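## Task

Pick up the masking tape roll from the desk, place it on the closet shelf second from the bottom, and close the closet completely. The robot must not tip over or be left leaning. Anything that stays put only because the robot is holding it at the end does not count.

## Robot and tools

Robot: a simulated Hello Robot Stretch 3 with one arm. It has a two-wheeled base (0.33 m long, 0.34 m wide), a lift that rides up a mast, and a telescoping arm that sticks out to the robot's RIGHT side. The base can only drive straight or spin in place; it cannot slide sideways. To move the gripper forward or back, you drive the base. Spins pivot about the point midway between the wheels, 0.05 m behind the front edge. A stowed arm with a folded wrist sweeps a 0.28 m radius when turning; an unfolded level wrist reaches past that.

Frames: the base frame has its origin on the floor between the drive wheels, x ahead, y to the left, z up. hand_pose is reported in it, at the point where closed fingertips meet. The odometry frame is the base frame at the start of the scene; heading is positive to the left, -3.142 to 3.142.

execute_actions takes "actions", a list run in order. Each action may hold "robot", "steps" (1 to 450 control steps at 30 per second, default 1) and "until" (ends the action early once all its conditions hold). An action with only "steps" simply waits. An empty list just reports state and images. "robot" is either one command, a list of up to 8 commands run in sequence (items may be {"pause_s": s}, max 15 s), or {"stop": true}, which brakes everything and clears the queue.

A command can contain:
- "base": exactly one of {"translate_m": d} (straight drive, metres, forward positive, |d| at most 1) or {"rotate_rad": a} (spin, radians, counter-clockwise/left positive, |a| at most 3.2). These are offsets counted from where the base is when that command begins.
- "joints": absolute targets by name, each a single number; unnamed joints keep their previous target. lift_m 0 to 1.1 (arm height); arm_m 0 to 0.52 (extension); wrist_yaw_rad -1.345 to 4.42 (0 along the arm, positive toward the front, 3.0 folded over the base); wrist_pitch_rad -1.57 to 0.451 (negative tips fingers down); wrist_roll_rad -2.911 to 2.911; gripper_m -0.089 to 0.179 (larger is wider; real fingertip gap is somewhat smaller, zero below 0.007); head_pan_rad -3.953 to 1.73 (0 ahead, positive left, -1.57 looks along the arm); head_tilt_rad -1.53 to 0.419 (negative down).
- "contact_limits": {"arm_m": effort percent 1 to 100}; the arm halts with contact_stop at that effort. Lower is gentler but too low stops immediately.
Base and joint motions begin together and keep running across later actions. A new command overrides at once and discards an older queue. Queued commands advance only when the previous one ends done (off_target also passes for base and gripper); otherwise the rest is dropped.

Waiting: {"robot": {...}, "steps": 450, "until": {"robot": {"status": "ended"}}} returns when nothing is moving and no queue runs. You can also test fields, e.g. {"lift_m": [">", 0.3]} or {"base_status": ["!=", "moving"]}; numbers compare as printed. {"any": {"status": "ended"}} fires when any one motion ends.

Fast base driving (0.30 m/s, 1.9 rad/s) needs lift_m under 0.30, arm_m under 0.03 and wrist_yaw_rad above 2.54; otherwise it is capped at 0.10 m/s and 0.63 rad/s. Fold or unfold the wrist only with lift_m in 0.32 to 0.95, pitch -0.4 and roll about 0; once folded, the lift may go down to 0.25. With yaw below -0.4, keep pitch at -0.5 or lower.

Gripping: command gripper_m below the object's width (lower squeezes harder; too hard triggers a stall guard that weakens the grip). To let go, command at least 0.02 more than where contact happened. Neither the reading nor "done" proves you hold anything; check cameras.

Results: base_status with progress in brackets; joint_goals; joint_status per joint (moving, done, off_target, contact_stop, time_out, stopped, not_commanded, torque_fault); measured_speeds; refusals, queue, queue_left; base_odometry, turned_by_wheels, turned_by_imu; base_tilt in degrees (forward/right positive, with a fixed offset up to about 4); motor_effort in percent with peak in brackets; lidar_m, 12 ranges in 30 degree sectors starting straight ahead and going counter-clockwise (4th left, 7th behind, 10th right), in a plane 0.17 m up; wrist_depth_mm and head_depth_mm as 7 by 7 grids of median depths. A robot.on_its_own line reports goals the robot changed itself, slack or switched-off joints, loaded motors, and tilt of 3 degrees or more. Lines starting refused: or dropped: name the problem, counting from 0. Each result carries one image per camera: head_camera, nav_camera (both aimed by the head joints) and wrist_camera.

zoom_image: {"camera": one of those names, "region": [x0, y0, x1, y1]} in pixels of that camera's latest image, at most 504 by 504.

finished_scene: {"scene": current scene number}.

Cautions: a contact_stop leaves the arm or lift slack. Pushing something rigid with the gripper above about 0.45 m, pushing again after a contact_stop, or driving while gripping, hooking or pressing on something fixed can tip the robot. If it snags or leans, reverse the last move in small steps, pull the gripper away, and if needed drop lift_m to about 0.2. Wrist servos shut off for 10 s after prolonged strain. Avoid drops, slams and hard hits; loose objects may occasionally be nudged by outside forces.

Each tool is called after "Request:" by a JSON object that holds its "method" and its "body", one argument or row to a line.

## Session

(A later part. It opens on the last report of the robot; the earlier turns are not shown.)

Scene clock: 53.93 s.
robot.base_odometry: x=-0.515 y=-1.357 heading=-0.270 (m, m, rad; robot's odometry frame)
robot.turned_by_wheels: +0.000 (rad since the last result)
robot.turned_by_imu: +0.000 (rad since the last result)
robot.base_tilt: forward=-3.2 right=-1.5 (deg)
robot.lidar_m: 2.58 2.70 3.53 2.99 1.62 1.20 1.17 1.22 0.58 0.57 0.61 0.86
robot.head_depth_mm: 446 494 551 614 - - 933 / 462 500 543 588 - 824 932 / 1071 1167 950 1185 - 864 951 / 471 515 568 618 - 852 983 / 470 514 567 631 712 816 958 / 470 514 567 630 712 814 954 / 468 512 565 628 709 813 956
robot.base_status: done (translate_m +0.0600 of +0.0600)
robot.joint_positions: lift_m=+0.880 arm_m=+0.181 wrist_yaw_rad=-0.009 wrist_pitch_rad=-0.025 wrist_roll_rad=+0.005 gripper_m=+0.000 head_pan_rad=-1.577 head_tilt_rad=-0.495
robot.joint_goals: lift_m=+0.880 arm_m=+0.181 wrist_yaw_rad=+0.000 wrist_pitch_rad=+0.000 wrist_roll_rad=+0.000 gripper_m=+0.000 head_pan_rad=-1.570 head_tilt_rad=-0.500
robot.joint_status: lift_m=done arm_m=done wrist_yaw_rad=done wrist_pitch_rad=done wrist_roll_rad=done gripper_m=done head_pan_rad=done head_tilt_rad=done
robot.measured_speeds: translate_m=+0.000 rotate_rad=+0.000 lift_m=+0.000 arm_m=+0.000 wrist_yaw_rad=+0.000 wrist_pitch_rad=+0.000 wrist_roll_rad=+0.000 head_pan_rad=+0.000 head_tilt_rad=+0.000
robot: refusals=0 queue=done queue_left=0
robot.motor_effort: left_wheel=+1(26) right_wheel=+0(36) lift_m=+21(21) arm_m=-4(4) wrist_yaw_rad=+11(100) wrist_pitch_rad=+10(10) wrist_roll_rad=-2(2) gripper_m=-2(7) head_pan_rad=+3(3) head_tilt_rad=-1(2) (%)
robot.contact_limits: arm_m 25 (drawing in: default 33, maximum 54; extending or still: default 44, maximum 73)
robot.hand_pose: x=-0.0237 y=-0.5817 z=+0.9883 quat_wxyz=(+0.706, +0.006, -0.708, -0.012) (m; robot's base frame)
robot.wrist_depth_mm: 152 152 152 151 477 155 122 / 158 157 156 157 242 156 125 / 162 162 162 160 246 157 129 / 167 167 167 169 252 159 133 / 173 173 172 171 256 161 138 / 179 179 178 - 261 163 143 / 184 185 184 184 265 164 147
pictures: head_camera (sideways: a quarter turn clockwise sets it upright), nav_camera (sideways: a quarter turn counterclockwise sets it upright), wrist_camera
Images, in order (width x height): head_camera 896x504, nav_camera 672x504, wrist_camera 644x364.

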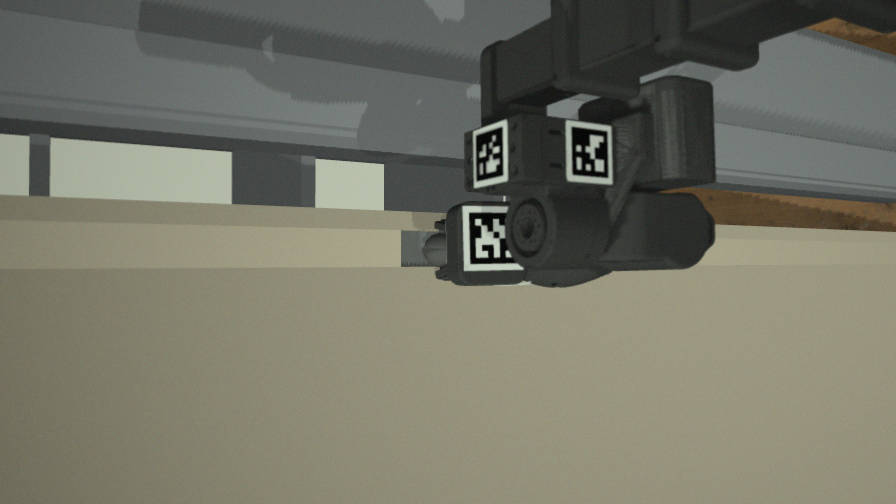

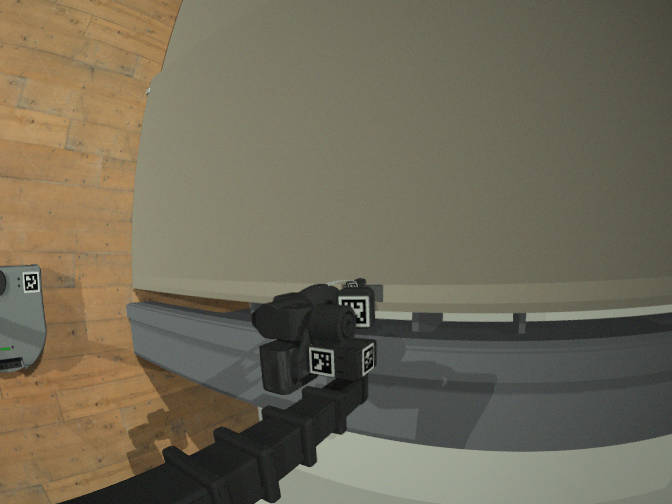

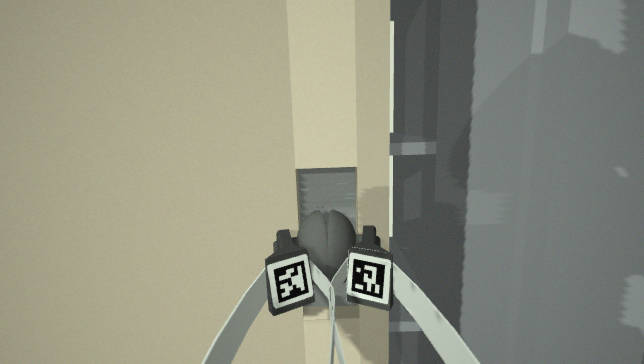

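Request:
{"method": "execute_actions", "body": {
  "actions": [
    {"robot": {"base": {"translate_m": 0.2}}, "steps": 200, "until": {"robot": {"translate_m": [">=", 0.1]}}}
  ]
}}

Scene clock: 56.67 s.
robot.base_odometry: x=-0.418 y=-1.384 heading=-0.271 (m, m, rad; robot's odometry frame)
robot.turned_by_wheels: +0.000 (rad since the last result)
robot.turned_by_imu: -0.001 (rad since the last result)
robot.base_tilt: forward=-2.0 right=-1.2 (deg)
robot.lidar_m: 2.49 2.60 3.54 2.96 1.76 1.31 1.27 1.32 0.60 0.59 0.61 0.86
robot.head_depth_mm: 891 611 611 622 - - 938 / 1103 1175 1109 1183 - 899 962 / 484 1158 956 1218 - 1474 1303 / 472 516 568 616 - 842 958 / 471 515 567 631 712 814 954 / 470 513 566 630 709 813 954 / 470 513 566 628 707 808 950
robot.base_status: moving (translate_m +0.1011 of +0.2000)
robot.joint_positions: lift_m=+0.880 arm_m=+0.181 wrist_yaw_rad=-0.038 wrist_pitch_rad=-0.025 wrist_roll_rad=+0.005 gripper_m=+0.000 head_pan_rad=-1.577 head_tilt_rad=-0.495
robot.joint_goals: lift_m=+0.880 arm_m=+0.181 wrist_yaw_rad=+0.000 wrist_pitch_rad=+0.000 wrist_roll_rad=+0.000 gripper_m=+0.000 head_pan_rad=-1.570 head_tilt_rad=-0.500
robot.joint_status: lift_m=done arm_m=done wrist_yaw_rad=done wrist_pitch_rad=done wrist_roll_rad=done gripper_m=done head_pan_rad=done head_tilt_rad=done
robot.measured_speeds: translate_m=+0.100 rotate_rad=+0.002 lift_m=+0.000 arm_m=+0.000 wrist_yaw_rad=+0.120 wrist_pitch_rad=+0.000 wrist_roll_rad=+0.000 head_pan_rad=+0.000 head_tilt_rad=+0.000
robot: refusals=0 queue=running queue_left=0
robot.motor_effort: left_wheel=-6(28) right_wheel=+13(44) lift_m=+21(21) arm_m=-4(4) wrist_yaw_rad=+46(100) wrist_pitch_rad=+10(10) wrist_roll_rad=-2(2) gripper_m=-4(7) head_pan_rad=+3(3) head_tilt_rad=-2(2) (%)
robot.contact_limits: arm_m 25 (drawing in: default 33, maximum 54; extending or still: default 44, maximum 73)
robot.hand_pose: x=-0.0313 y=-0.5816 z=+0.9883 quat_wxyz=(+0.705, -0.004, -0.708, -0.023) (m; robot's base frame)
robot.wrist_depth_mm: 149 150 150 152 614 444 204 / 153 154 155 156 671 444 206 / 157 159 160 161 500 453 205 / 164 164 166 178 708 462 208 / 168 168 170 178 710 470 209 / 173 174 175 - 646 476 212 / 179 181 182 183 532 470 213
pictures: head_camera (sideways: a quarter turn clockwise sets it upright), nav_camera (sideways: a quarter turn counterclockwise sets it upright), wrist_camera
Images, in order (width x height): head_camera 896x504, nav_camera 672x504, wrist_camera 644x364.

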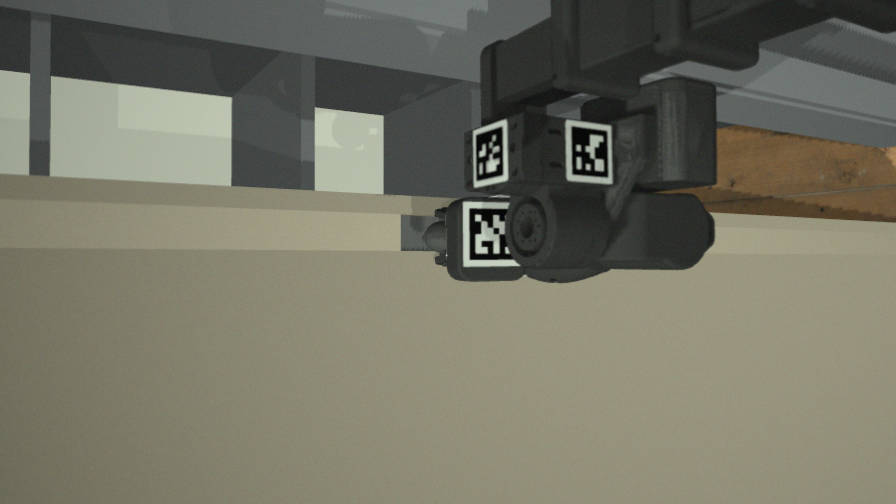

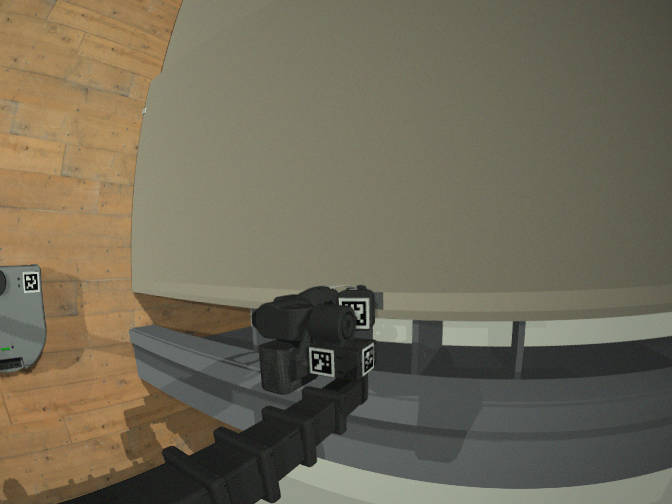

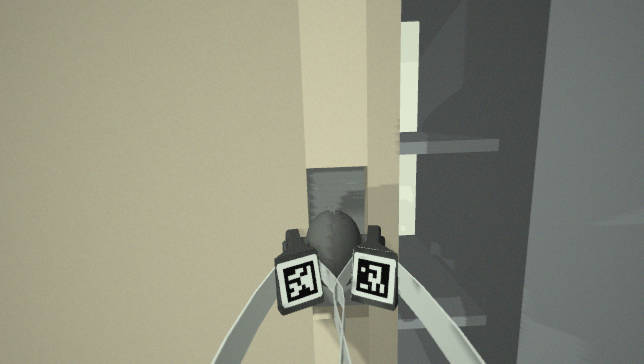

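Request:
{"method": "execute_actions", "body": {
  "actions": [
    {"robot": {"base": {"translate_m": 0.22}}, "steps": 200, "until": {"robot": {"status": "ended"}}}
  ]
}}

Scene clock: 60.90 s.
robot.base_odometry: x=-0.167 y=-1.453 heading=-0.270 (m, m, rad; robot's odometry frame)
robot.turned_by_wheels: +0.000 (rad since the last result)
robot.turned_by_imu: +0.000 (rad since the last result)
robot.base_tilt: forward=-3.2 right=-1.4 (deg)
robot.lidar_m: 2.23 2.32 3.24 2.95 2.12 1.57 1.53 0.81 0.74 0.60 0.63 0.87
robot.head_depth_mm: 1107 1194 1335 1220 - - 1300 / 493 1129 1036 1187 - 1474 1307 / 479 524 580 635 - 880 1060 / 480 523 578 622 - 859 978 / 478 523 576 643 724 830 975 / 478 523 576 641 722 834 971 / 477 522 575 639 723 828 971
robot.base_status: done (translate_m +0.2200 of +0.2200)
robot.joint_positions: lift_m=+0.880 arm_m=+0.181 wrist_yaw_rad=-0.077 wrist_pitch_rad=-0.026 wrist_roll_rad=+0.005 gripper_m=+0.000 head_pan_rad=-1.577 head_tilt_rad=-0.495
robot.joint_goals: lift_m=+0.880 arm_m=+0.181 wrist_yaw_rad=-0.062 wrist_pitch_rad=+0.000 wrist_roll_rad=+0.000 gripper_m=+0.000 head_pan_rad=-1.570 head_tilt_rad=-0.500
robot.joint_status: lift_m=done arm_m=done wrist_yaw_rad=done wrist_pitch_rad=done wrist_roll_rad=done gripper_m=done head_pan_rad=done head_tilt_rad=done
robot.measured_speeds: translate_m=+0.000 rotate_rad=+0.000 lift_m=+0.000 arm_m=+0.000 wrist_yaw_rad=+0.000 wrist_pitch_rad=+0.000 wrist_roll_rad=+0.000 head_pan_rad=+0.000 head_tilt_rad=+0.000
robot: refusals=0 queue=done queue_left=0
robot.on_its_own: wrist_yaw_rad is held at -0.062, not at your +0.000, by its stall guard, which is not easing now; wrist_yaw_rad is at rest, and its effort (+20) is outside its rest range (-12 to +12)
robot.motor_effort: left_wheel=-2(28) right_wheel=+3(36) lift_m=+22(22) arm_m=+0(4) wrist_yaw_rad=+20(94) wrist_pitch_rad=+10(13) wrist_roll_rad=-2(2) gripper_m=-4(10) head_pan_rad=+3(3) head_tilt_rad=-1(1) (%)
robot.contact_limits: arm_m 25 (drawing in: default 33, maximum 54; extending or still: default 44, maximum 73)
robot.hand_pose: x=-0.0412 y=-0.5807 z=+0.9880 quat_wxyz=(+0.705, -0.018, -0.708, -0.037) (m; robot's base frame)
robot.wrist_depth_mm: 154 155 158 160 164 705 553 / 158 159 163 165 168 718 551 / 162 165 167 171 173 694 540 / 167 170 173 176 188 770 563 / 173 175 178 179 195 755 571 / 178 181 184 - 195 613 566 / 184 187 191 194 199 784 576
pictures: head_camera (sideways: a quarter turn clockwise sets it upright), nav_camera (sideways: a quarter turn counterclockwise sets it upright), wrist_camera
Images, in order (width x height): head_camera 896x504, nav_camera 672x504, wrist_camera 644x364.

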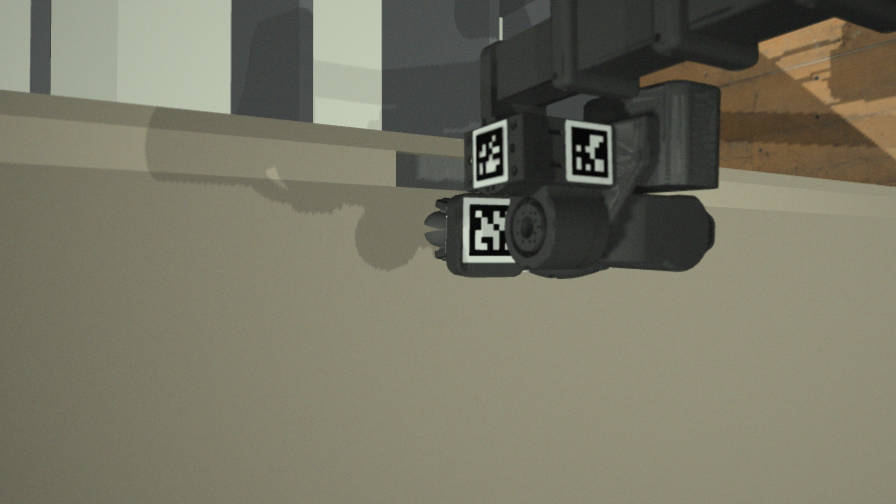

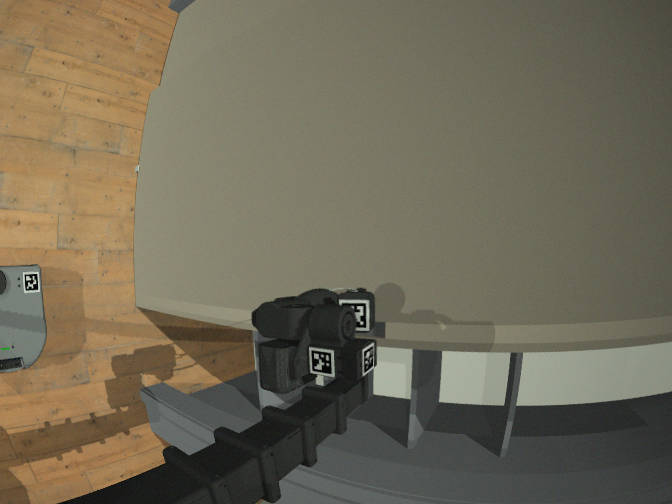

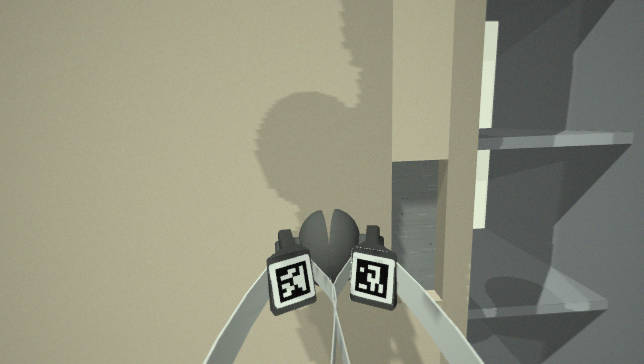

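Request:
{"method": "execute_actions", "body": {
  "actions": [
    {"robot": {"joints": {"arm_m": 0.0, "wrist_yaw_rad": 0.0, "head_pan_rad": -1.85, "head_tilt_rad": -0.6}}, "steps": 20},
    {"robot": {"base": {"translate_m": -0.2}, "joints": {"wrist_pitch_rad": -0.4, "head_pan_rad": -1.65}}, "steps": 200, "until": {"robot": {"arm_m": ["<", 0.02], "wrist_pitch_rad": ["<", -0.36]}}},
    {"robot": {"joints": {"wrist_yaw_rad": 3.0, "lift_m": 0.5}}, "steps": 200, "until": {"robot": {"status": "ended"}}}
  ]
}}

Scene clock: 68.73 s.
robot.base_odometry: x=-0.360 y=-1.400 heading=-0.270 (m, m, rad; robot's odometry frame)
robot.turned_by_wheels: +0.000 (rad since the last result)
robot.turned_by_imu: +0.001 (rad since the last result)
robot.base_tilt: forward=-3.1 right=-1.5 (deg)
robot.lidar_m: 2.42 2.53 3.52 2.96 1.85 1.37 1.33 1.39 0.62 0.60 0.62 0.86
robot.head_depth_mm: 836 630 642 691 788 972 1190 / 1097 1006 1167 1123 923 994 1157 / 1126 1073 1329 1404 1614 1448 1232 / 1114 1068 1318 1358 1607 1439 1229 / 1100 1061 1302 1355 1598 1441 1205 / 1097 1059 1211 690 784 912 1127 / 472 516 578 656 759 899 1107
robot.base_status: done (translate_m -0.2000 of -0.2000)
robot.joint_positions: lift_m=+0.500 arm_m=+0.000 wrist_yaw_rad=+2.997 wrist_pitch_rad=-0.417 wrist_roll_rad=+0.004 gripper_m=+0.000 head_pan_rad=-1.657 head_tilt_rad=-0.593
robot.joint_goals: lift_m=+0.500 arm_m=+0.000 wrist_yaw_rad=+3.000 wrist_pitch_rad=-0.400 wrist_roll_rad=+0.000 gripper_m=+0.000 head_pan_rad=-1.650 head_tilt_rad=-0.600
robot.joint_status: lift_m=done arm_m=done wrist_yaw_rad=done wrist_pitch_rad=done wrist_roll_rad=done gripper_m=done head_pan_rad=done head_tilt_rad=done
robot.measured_speeds: translate_m=+0.000 rotate_rad=+0.000 lift_m=+0.000 arm_m=+0.000 wrist_yaw_rad=+0.000 wrist_pitch_rad=+0.000 wrist_roll_rad=+0.000 head_pan_rad=+0.000 head_tilt_rad=+0.000
robot: refusals=0 queue=done queue_left=0
robot.motor_effort: left_wheel=+3(4) right_wheel=-2(7) lift_m=+21(21) arm_m=-6(8) wrist_yaw_rad=+4(25) wrist_pitch_rad=+6(10) wrist_roll_rad=-2(2) gripper_m=-2(4) head_pan_rad=+3(28) head_tilt_rad=-2(10) (%)
robot.hand_pose: x=+0.0110 y=+0.0769 z=+0.5131 quat_wxyz=(+0.196, +0.702, +0.096, +0.678) (m; robot's base frame)
robot.wrist_depth_mm: - - - - - - - / - - - - - - - / - - - - - - - / - - - - - - - / 948 876 873 974 896 881 851 / 763 740 - - 745 719 723 / 654 640 644 638 629 623 623
pictures: head_camera (sideways: a quarter turn clockwise sets it upright), nav_camera (sideways: a quarter turn counterclockwise sets it upright), wrist_camera
Images, in order (width x height): head_camera 896x504, nav_camera 672x504, wrist_camera 644x364.

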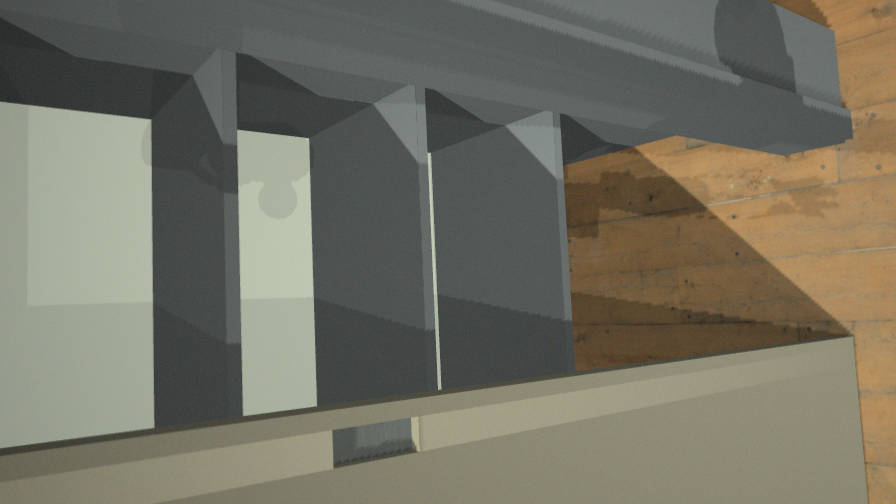

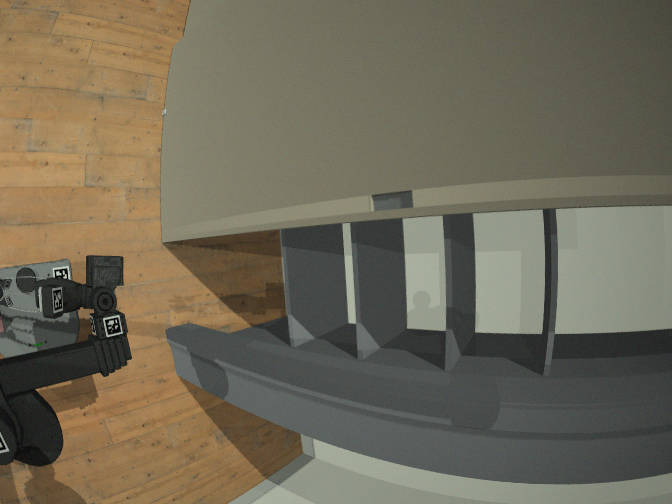

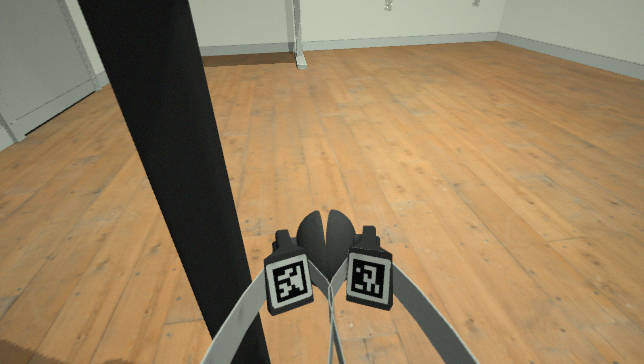

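Request:
{"method": "execute_actions", "body": {
  "actions": [
    {"robot": {"base": {"rotate_rad": 1.871}, "joints": {"lift_m": 0.28, "head_pan_rad": -1.57, "head_tilt_rad": -0.5}}, "steps": 300, "until": {"robot": {"base_status": ["!=", "moving"], "lift_m": ["<", 0.295]}}},
    {"robot": {"base": {"translate_m": 1.0}}, "steps": 300, "until": {"robot": {"translate_m": [">=", 0.65]}}},
    {"robot": {"base": {"translate_m": 1.0}}, "steps": 300, "until": {"robot": {"translate_m": [">=", 0.65]}}},
    {"robot": {"base": {"translate_m": 0.957}}, "steps": 300, "until": {"robot": {"base_status": ["!=", "moving"]}}},
    {"robot": {"base": {"rotate_rad": 1.27}, "joints": {"lift_m": 0.945}}, "steps": 300, "until": {"robot": {"base_status": ["!=", "moving"], "lift_m": [">", 0.4]}}},
    {"robot": {"joints": {"wrist_yaw_rad": 0.0, "gripper_m": 0.12}}, "steps": 300, "until": {"robot": {"status": "ended"}}}
  ]
}}

Scene clock: 103.47 s.
robot.base_odometry: x=-0.428 y=+0.863 heading=+2.871 (m, m, rad; robot's odometry frame)
robot.turned_by_wheels: +3.141 (rad since the last result)
robot.turned_by_imu: +3.181 (rad since the last result)
robot.base_tilt: forward=-3.1 right=-1.6 (deg)
robot.lidar_m: 0.56 0.58 0.81 2.73 2.88 3.23 3.16 1.23 1.33 0.89 0.78 0.57
robot.head_depth_mm: 1071 1191 987 674 1657 - - / 1077 1198 986 674 1667 - - / 1095 1201 982 675 1645 - - / 1097 1202 979 672 1636 - - / 1100 1206 977 671 1681 1499 1289 / 1095 1204 976 670 1242 1353 1259 / 1095 1202 976 669 1612 1543 1290
robot.base_status: done (rotate_rad +1.2698 of +1.2700)
robot.joint_positions: lift_m=+0.945 arm_m=+0.000 wrist_yaw_rad=+0.003 wrist_pitch_rad=-0.417 wrist_roll_rad=+0.004 gripper_m=+0.120 head_pan_rad=-1.577 head_tilt_rad=-0.507
robot.joint_goals: lift_m=+0.945 arm_m=+0.000 wrist_yaw_rad=+0.000 wrist_pitch_rad=-0.400 wrist_roll_rad=+0.000 gripper_m=+0.120 head_pan_rad=-1.570 head_tilt_rad=-0.500
robot.joint_status: lift_m=done arm_m=done wrist_yaw_rad=done wrist_pitch_rad=done wrist_roll_rad=done gripper_m=done head_pan_rad=done head_tilt_rad=done
robot.measured_speeds: translate_m=+0.000 rotate_rad=+0.000 lift_m=+0.000 arm_m=+0.000 wrist_yaw_rad=+0.000 wrist_pitch_rad=+0.000 wrist_roll_rad=+0.000 head_pan_rad=+0.000 head_tilt_rad=+0.000
robot: refusals=0 queue=done queue_left=0
robot.motor_effort: left_wheel=-5(16) right_wheel=+4(10) lift_m=+27(28) arm_m=-6(6) wrist_yaw_rad=-4(5) wrist_pitch_rad=+7(7) wrist_roll_rad=-2(2) gripper_m=+0(81) head_pan_rad=+3(14) head_tilt_rad=+3(10) (%)
robot.hand_pose: x=-0.0209 y=-0.3698 z=+0.9577 quat_wxyz=(+0.691, +0.147, -0.693, -0.146) (m; robot's base frame)
robot.wrist_depth_mm: 624 839 892 872 871 879 804 / 561 485 469 459 399 440 423 / 323 316 311 305 303 292 288 / 611 824 792 - - - - / 623 885 - - - - - / 633 791 - - - - - / 609 962 - - - - -
pictures: head_camera (sideways: a quarter turn clockwise sets it upright), nav_camera (sideways: a quarter turn counterclockwise sets it upright), wrist_camera
Images, in order (width x height): head_camera 896x504, nav_camera 672x504, wrist_camera 644x364.

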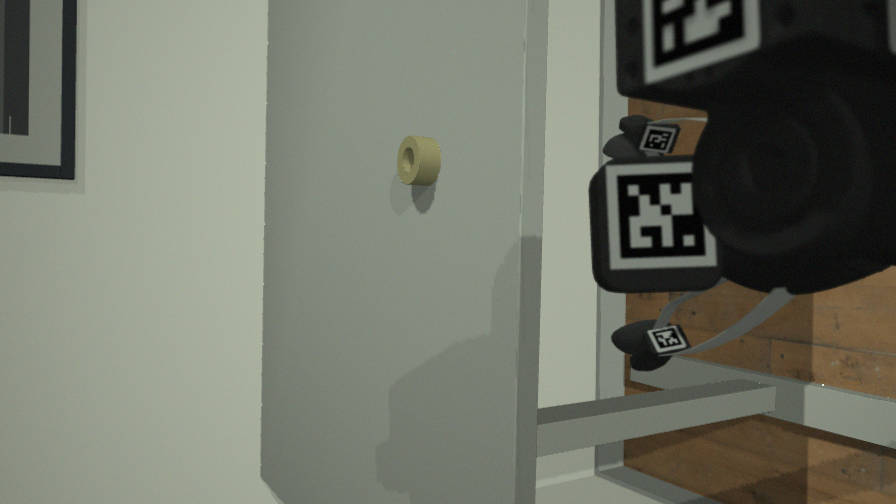

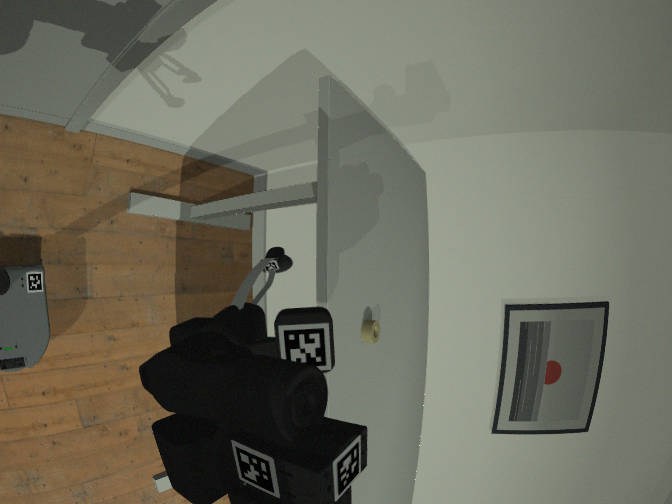

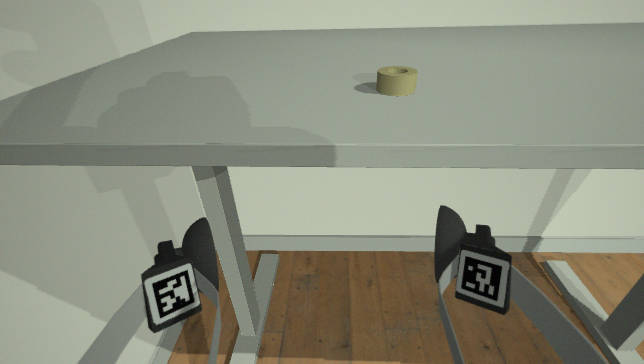

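Request:
{"method": "execute_actions", "body": {
  "actions": [
    {"robot": {"base": {"translate_m": -0.094}, "joints": {"lift_m": 0.975}}, "steps": 100, "until": {"robot": {"lift_m": [">", 0.97]}}},
    {"robot": {"joints": {"arm_m": 0.2}, "contact_limits": {"arm_m": 20}}, "steps": 300, "until": {"robot": {"status": "ended"}}}
  ]
}}

Scene clock: 112.20 s.
robot.base_odometry: x=-0.337 y=+0.837 heading=+2.871 (m, m, rad; robot's odometry frame)
robot.turned_by_wheels: +0.000 (rad since the last result)
robot.turned_by_imu: +0.001 (rad since the last result)
robot.base_tilt: forward=-3.1 right=-1.3 (deg)
robot.lidar_m: 0.65 0.68 1.00 2.72 2.87 3.15 3.08 1.16 1.33 1.29 0.91 0.67
robot.head_depth_mm: 1069 1191 1132 - 1661 1544 1299 / 1069 1194 1259 - 1697 1539 1298 / 1073 1196 1197 - 1698 1545 1294 / 1093 1201 1126 - 1694 1541 1286 / 1097 1191 980 688 1669 1544 1293 / 1096 1191 977 669 1668 1539 1291 / 1097 1199 975 669 1109 1304 1263
robot.base_status: done (translate_m -0.0940 of -0.0940)
robot.joint_positions: lift_m=+0.975 arm_m=+0.200 wrist_yaw_rad=+0.002 wrist_pitch_rad=-0.417 wrist_roll_rad=+0.004 gripper_m=+0.120 head_pan_rad=-1.577 head_tilt_rad=-0.507
robot.joint_goals: lift_m=+0.975 arm_m=+0.200 wrist_yaw_rad=+0.000 wrist_pitch_rad=-0.400 wrist_roll_rad=+0.000 gripper_m=+0.120 head_pan_rad=-1.570 head_tilt_rad=-0.500
robot.joint_status: lift_m=done arm_m=done wrist_yaw_rad=done wrist_pitch_rad=done wrist_roll_rad=done gripper_m=done head_pan_rad=done head_tilt_rad=done
robot.measured_speeds: translate_m=+0.000 rotate_rad=+0.000 lift_m=+0.000 arm_m=+0.000 wrist_yaw_rad=+0.000 wrist_pitch_rad=+0.000 wrist_roll_rad=+0.000 head_pan_rad=+0.000 head_tilt_rad=+0.000
robot: refusals=0 queue=done queue_left=0
robot.motor_effort: left_wheel=-6(14) right_wheel=+4(7) lift_m=+27(27) arm_m=+5(6) wrist_yaw_rad=-2(3) wrist_pitch_rad=+7(7) wrist_roll_rad=-2(2) gripper_m=+1(1) head_pan_rad=+3(3) head_tilt_rad=+2(3) (%)
robot.contact_limits: arm_m 20 (drawing in: default 33, maximum 54; extending or still: default 44, maximum 73)
robot.hand_pose: x=-0.0212 y=-0.5691 z=+0.9877 quat_wxyz=(+0.691, +0.147, -0.693, -0.147) (m; robot's base frame)
robot.wrist_depth_mm: 718 757 744 746 739 736 720 / 662 594 584 559 541 535 527 / 390 382 379 375 364 361 357 / 292 287 283 259 277 272 268 / 231 229 225 223 222 227 214 / 190 193 187 186 185 - 181 / 163 157 160 159 159 156 156
pictures: head_camera (sideways: a quarter turn clockwise sets it upright), nav_camera (sideways: a quarter turn counterclockwise sets it upright), wrist_camera
Images, in order (width x height): head_camera 896x504, nav_camera 672x504, wrist_camera 644x364.

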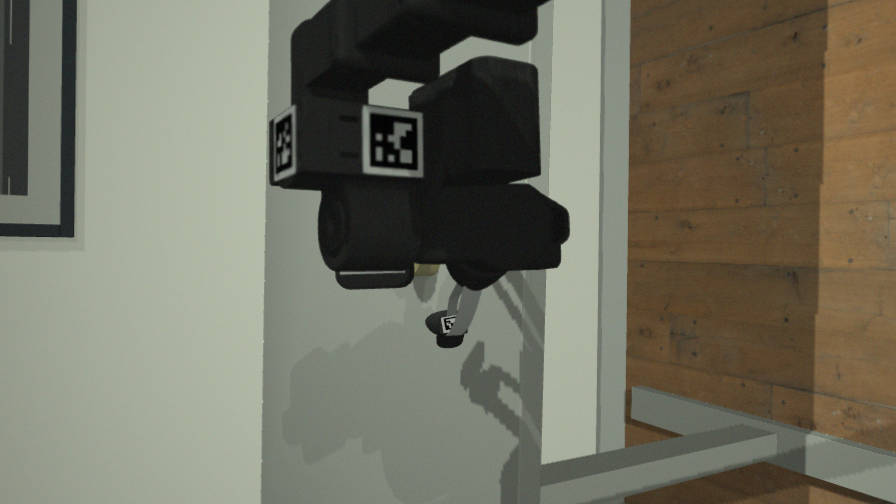

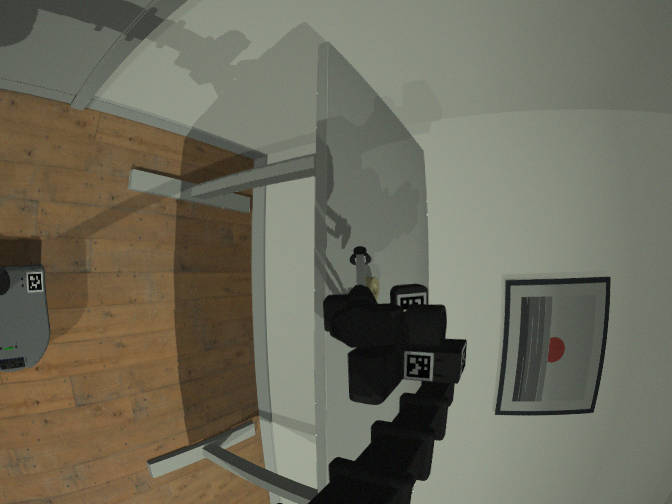

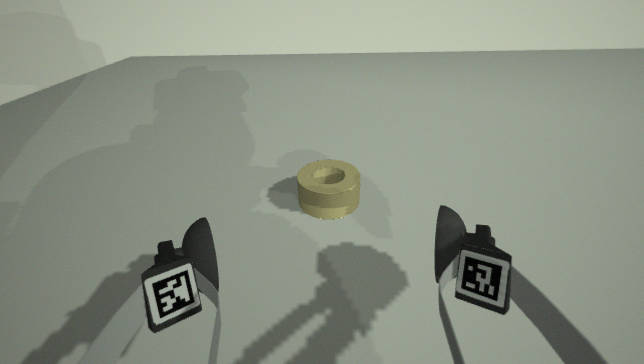

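Request:
{"method": "execute_actions", "body": {
  "actions": [
    {"robot": {"joints": {"arm_m": 0.292, "lift_m": 0.962}, "contact_limits": {"arm_m": 20}}, "steps": 300, "until": {"robot": {"status": "ended"}}}
  ]
}}

Scene clock: 117.33 s.
robot.base_odometry: x=-0.337 y=+0.837 heading=+2.871 (m, m, rad; robot's odometry frame)
robot.turned_by_wheels: +0.000 (rad since the last result)
robot.turned_by_imu: +0.000 (rad since the last result)
robot.base_tilt: forward=-3.0 right=-1.6 (deg)
robot.lidar_m: 0.65 0.68 1.00 2.72 2.88 3.15 3.06 1.16 1.34 1.29 0.91 0.66
robot.head_depth_mm: 1069 1184 1136 - 1673 1545 1295 / 1070 1193 - 645 1672 1558 1288 / 1071 1195 - 619 1668 1542 1291 / 1090 1198 1130 593 1673 1550 1292 / 1091 1196 977 671 1669 1544 1282 / 1096 1192 972 670 1672 1545 1288 / 1097 1198 972 670 1113 1304 1252
robot.base_status: done (translate_m -0.0940 of -0.0940)
robot.joint_positions: lift_m=+0.962 arm_m=+0.292 wrist_yaw_rad=+0.002 wrist_pitch_rad=-0.417 wrist_roll_rad=+0.004 gripper_m=+0.120 head_pan_rad=-1.577 head_tilt_rad=-0.507
robot.joint_goals: lift_m=+0.962 arm_m=+0.292 wrist_yaw_rad=+0.000 wrist_pitch_rad=-0.400 wrist_roll_rad=+0.000 gripper_m=+0.120 head_pan_rad=-1.570 head_tilt_rad=-0.500
robot.joint_status: lift_m=done arm_m=done wrist_yaw_rad=done wrist_pitch_rad=done wrist_roll_rad=done gripper_m=done head_pan_rad=done head_tilt_rad=done
robot.measured_speeds: translate_m=+0.000 rotate_rad=+0.000 lift_m=+0.000 arm_m=+0.000 wrist_yaw_rad=+0.000 wrist_pitch_rad=+0.000 wrist_roll_rad=+0.000 head_pan_rad=+0.000 head_tilt_rad=+0.000
robot: refusals=0 queue=done queue_left=0
robot.motor_effort: left_wheel=-7(6) right_wheel=+4(4) lift_m=+21(27) arm_m=+6(6) wrist_yaw_rad=-2(2) wrist_pitch_rad=+7(7) wrist_roll_rad=-2(2) gripper_m=+0(1) head_pan_rad=+3(3) head_tilt_rad=+3(3) (%)
robot.contact_limits: arm_m 20 (drawing in: default 33, maximum 54; extending or still: default 44, maximum 73)
robot.hand_pose: x=-0.0212 y=-0.6611 z=+0.9750 quat_wxyz=(+0.691, +0.147, -0.693, -0.147) (m; robot's base frame)
robot.wrist_depth_mm: 674 665 673 670 666 658 641 / 618 545 525 507 506 491 476 / 357 359 349 344 335 330 326 / 267 265 260 257 253 248 246 / 210 209 207 175 202 208 198 / 174 176 171 148 163 - 166 / 149 144 146 146 145 144 142
pictures: head_camera (sideways: a quarter turn clockwise sets it upright), nav_camera (sideways: a quarter turn counterclockwise sets it upright), wrist_camera
Images, in order (width x height): head_camera 896x504, nav_camera 672x504, wrist_camera 644x364.

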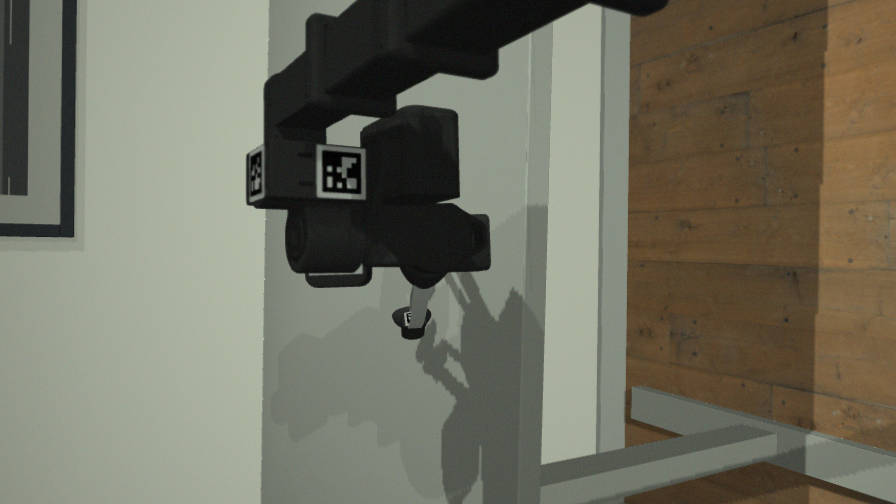

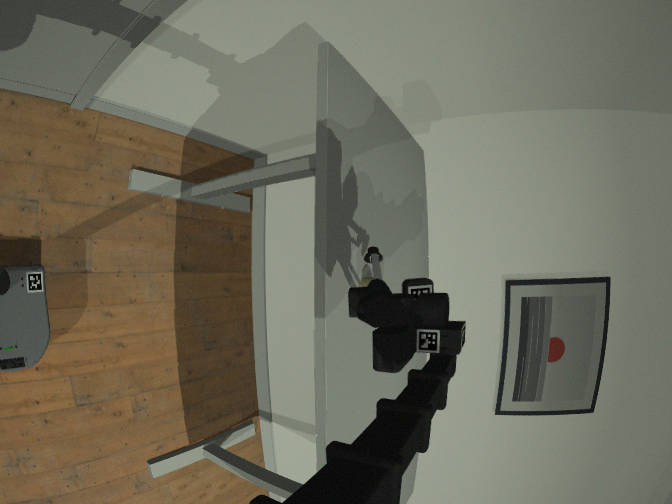

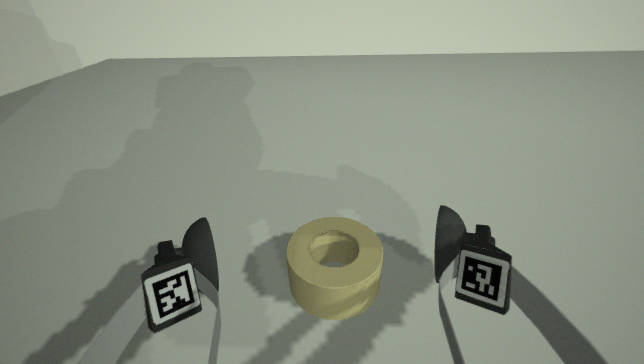

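Request:
{"method": "execute_actions", "body": {
  "actions": [
    {"robot": {"joints": {"lift_m": 0.959, "gripper_m": 0.02}}, "steps": 300, "until": {"robot": {"status": "ended"}}}
  ]
}}

Scene clock: 121.13 s.
robot.base_odometry: x=-0.337 y=+0.837 heading=+2.871 (m, m, rad; robot's odometry frame)
robot.turned_by_wheels: +0.000 (rad since the last result)
robot.turned_by_imu: +0.000 (rad since the last result)
robot.base_tilt: forward=-3.2 right=-1.4 (deg)
robot.lidar_m: 0.65 0.68 0.99 2.73 2.88 3.14 3.05 1.16 1.33 1.30 0.91 0.67
robot.head_depth_mm: 1066 1192 1135 - 1678 1542 1289 / 1072 1194 1260 643 1671 1542 1288 / 1069 1198 - 618 1679 1543 1288 / 1092 1192 1124 592 1665 1535 1292 / 1090 1196 982 671 1682 1548 1285 / 1092 1199 975 670 1675 1534 1289 / 1092 1198 974 670 1112 1304 1257
robot.base_status: done (translate_m -0.0940 of -0.0940)
robot.joint_positions: lift_m=+0.959 arm_m=+0.292 wrist_yaw_rad=+0.002 wrist_pitch_rad=-0.415 wrist_roll_rad=+0.004 gripper_m=+0.020 head_pan_rad=-1.577 head_tilt_rad=-0.507
robot.joint_goals: lift_m=+0.959 arm_m=+0.292 wrist_yaw_rad=+0.000 wrist_pitch_rad=-0.400 wrist_roll_rad=+0.000 gripper_m=+0.020 head_pan_rad=-1.570 head_tilt_rad=-0.500
robot.joint_status: lift_m=done arm_m=done wrist_yaw_rad=done wrist_pitch_rad=done wrist_roll_rad=done gripper_m=done head_pan_rad=done head_tilt_rad=done
robot.measured_speeds: translate_m=+0.000 rotate_rad=+0.000 lift_m=+0.000 arm_m=+0.000 wrist_yaw_rad=+0.000 wrist_pitch_rad=+0.000 wrist_roll_rad=+0.000 head_pan_rad=+0.000 head_tilt_rad=+0.000
robot: refusals=0 queue=done queue_left=0
robot.motor_effort: left_wheel=-6(6) right_wheel=+4(4) lift_m=+21(22) arm_m=+5(5) wrist_yaw_rad=-2(2) wrist_pitch_rad=+6(7) wrist_roll_rad=-2(2) gripper_m=-13(85) head_pan_rad=+3(3) head_tilt_rad=+3(3) (%)
robot.contact_limits: arm_m 20 (drawing in: default 33, maximum 54; extending or still: default 44, maximum 73)
robot.hand_pose: x=-0.0212 y=-0.6613 z=+0.9724 quat_wxyz=(+0.691, +0.146, -0.693, -0.146) (m; robot's base frame)
robot.wrist_depth_mm: 659 686 690 670 665 660 651 / 639 531 524 514 500 486 470 / 356 355 343 336 333 328 319 / 262 258 255 252 248 245 243 / 207 205 211 171 205 196 194 / 172 170 169 146 - 165 163 / 147 146 143 143 142 141 140
pictures: head_camera (sideways: a quarter turn clockwise sets it upright), nav_camera (sideways: a quarter turn counterclockwise sets it upright), wrist_camera
Images, in order (width x height): head_camera 896x504, nav_camera 672x504, wrist_camera 644x364.

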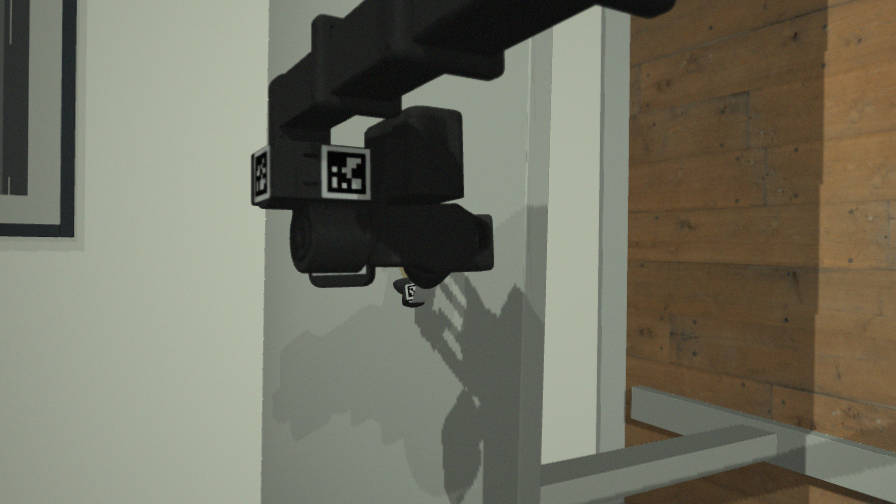

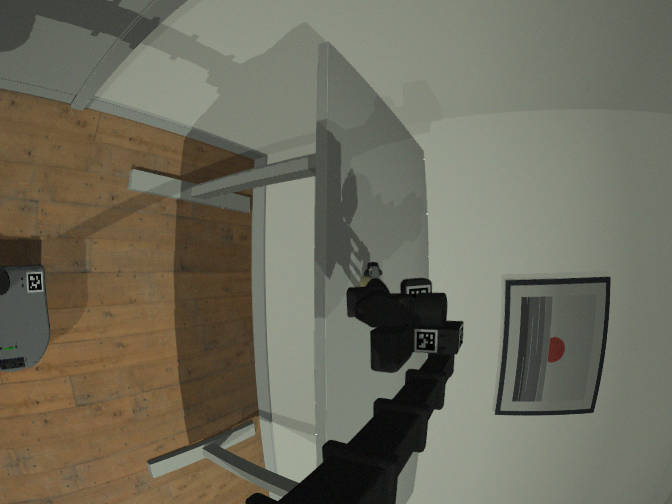

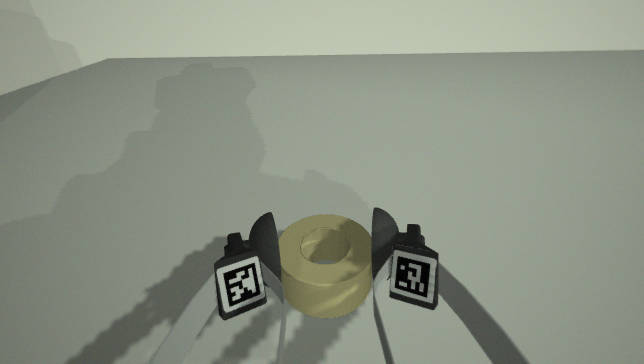

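Request:
{"method": "execute_actions", "body": {
  "actions": [
    {"robot": {"joints": {"gripper_m": -0.01}}, "steps": 60, "until": {"robot": {"status": "ended"}}},
    {"robot": {"joints": {"lift_m": 0.985}}, "steps": 60, "until": {"robot": {"lift_m": [">", 0.975]}}},
    {"robot": {"joints": {"arm_m": 0.0}}, "steps": 300, "until": {"robot": {"status": "ended"}}}
  ]
}}

Scene clock: 126.30 s.
robot.base_odometry: x=-0.337 y=+0.837 heading=+2.871 (m, m, rad; robot's odometry frame)
robot.turned_by_wheels: +0.000 (rad since the last result)
robot.turned_by_imu: +0.000 (rad since the last result)
robot.base_tilt: forward=-3.1 right=-1.5 (deg)
robot.lidar_m: 0.65 0.68 1.00 2.73 2.88 3.14 3.06 1.17 1.33 1.30 0.91 0.67
robot.head_depth_mm: 1068 1193 986 690 - - - / 1069 1193 984 675 572 - - / 1068 1196 984 675 - - - / 1091 1193 983 672 - - 1262 / 1091 1194 977 673 1645 1541 1290 / 1091 1199 977 671 1683 1547 1287 / 1100 1198 975 671 1106 1302 1260
robot.base_status: done (translate_m -0.0940 of -0.0940)
robot.joint_positions: lift_m=+0.985 arm_m=+0.000 wrist_yaw_rad=+0.002 wrist_pitch_rad=-0.418 wrist_roll_rad=+0.004 gripper_m=-0.009 head_pan_rad=-1.577 head_tilt_rad=-0.507
robot.joint_goals: lift_m=+0.985 arm_m=+0.000 wrist_yaw_rad=+0.000 wrist_pitch_rad=-0.400 wrist_roll_rad=+0.000 gripper_m=-0.010 head_pan_rad=-1.570 head_tilt_rad=-0.500
robot.joint_status: lift_m=done arm_m=done wrist_yaw_rad=done wrist_pitch_rad=done wrist_roll_rad=done gripper_m=done head_pan_rad=done head_tilt_rad=done
robot.measured_speeds: translate_m=+0.000 rotate_rad=+0.000 lift_m=+0.000 arm_m=+0.000 wrist_yaw_rad=+0.000 wrist_pitch_rad=+0.000 wrist_roll_rad=+0.000 head_pan_rad=+0.000 head_tilt_rad=+0.000
robot: refusals=0 queue=done queue_left=0
robot.motor_effort: left_wheel=-5(5) right_wheel=+4(4) lift_m=+27(27) arm_m=-6(7) wrist_yaw_rad=-2(2) wrist_pitch_rad=+7(7) wrist_roll_rad=-2(2) gripper_m=-19(94) head_pan_rad=+3(3) head_tilt_rad=+2(2) (%)
robot.hand_pose: x=-0.0212 y=-0.3697 z=+0.9975 quat_wxyz=(+0.691, +0.147, -0.693, -0.147) (m; robot's base frame)
robot.wrist_depth_mm: 716 898 908 896 883 902 864 / 681 638 611 596 584 568 567 / 414 414 406 396 389 384 380 / 325 327 309 306 302 296 290 / 719 - - 172 - - - / 733 - - 145 - - - / 721 967 - - - - -
pictures: head_camera (sideways: a quarter turn clockwise sets it upright), nav_camera (sideways: a quarter turn counterclockwise sets it upright), wrist_camera
Images, in order (width x height): head_camera 896x504, nav_camera 672x504, wrist_camera 644x364.

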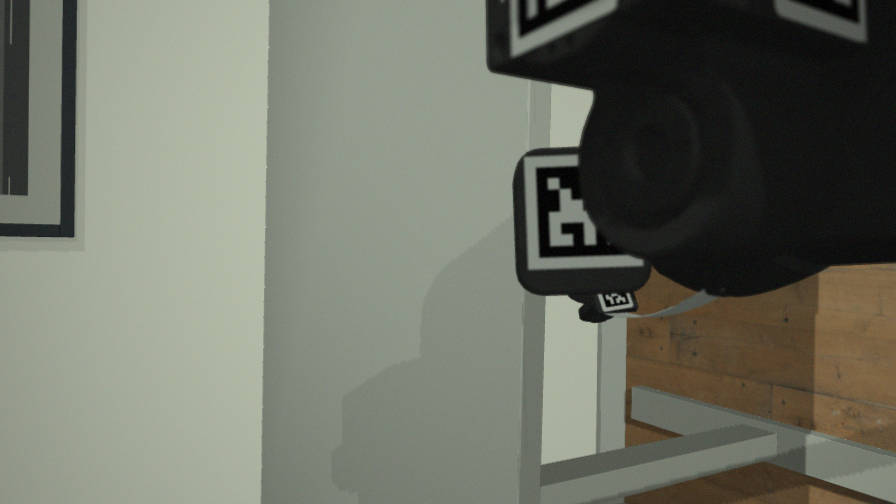

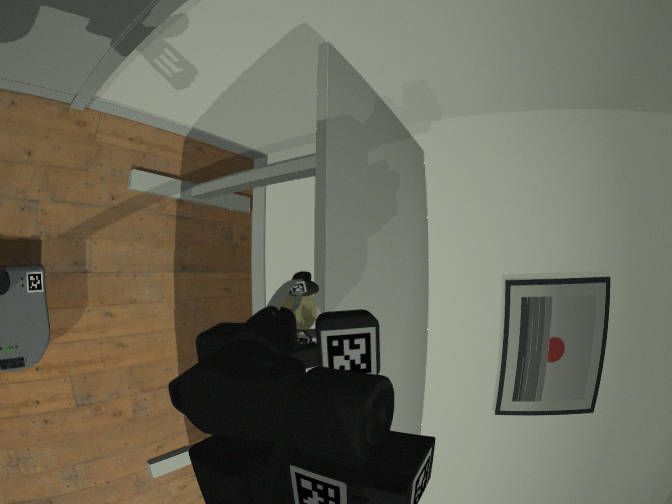

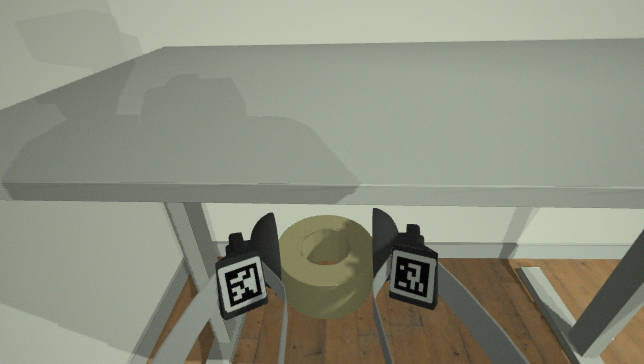

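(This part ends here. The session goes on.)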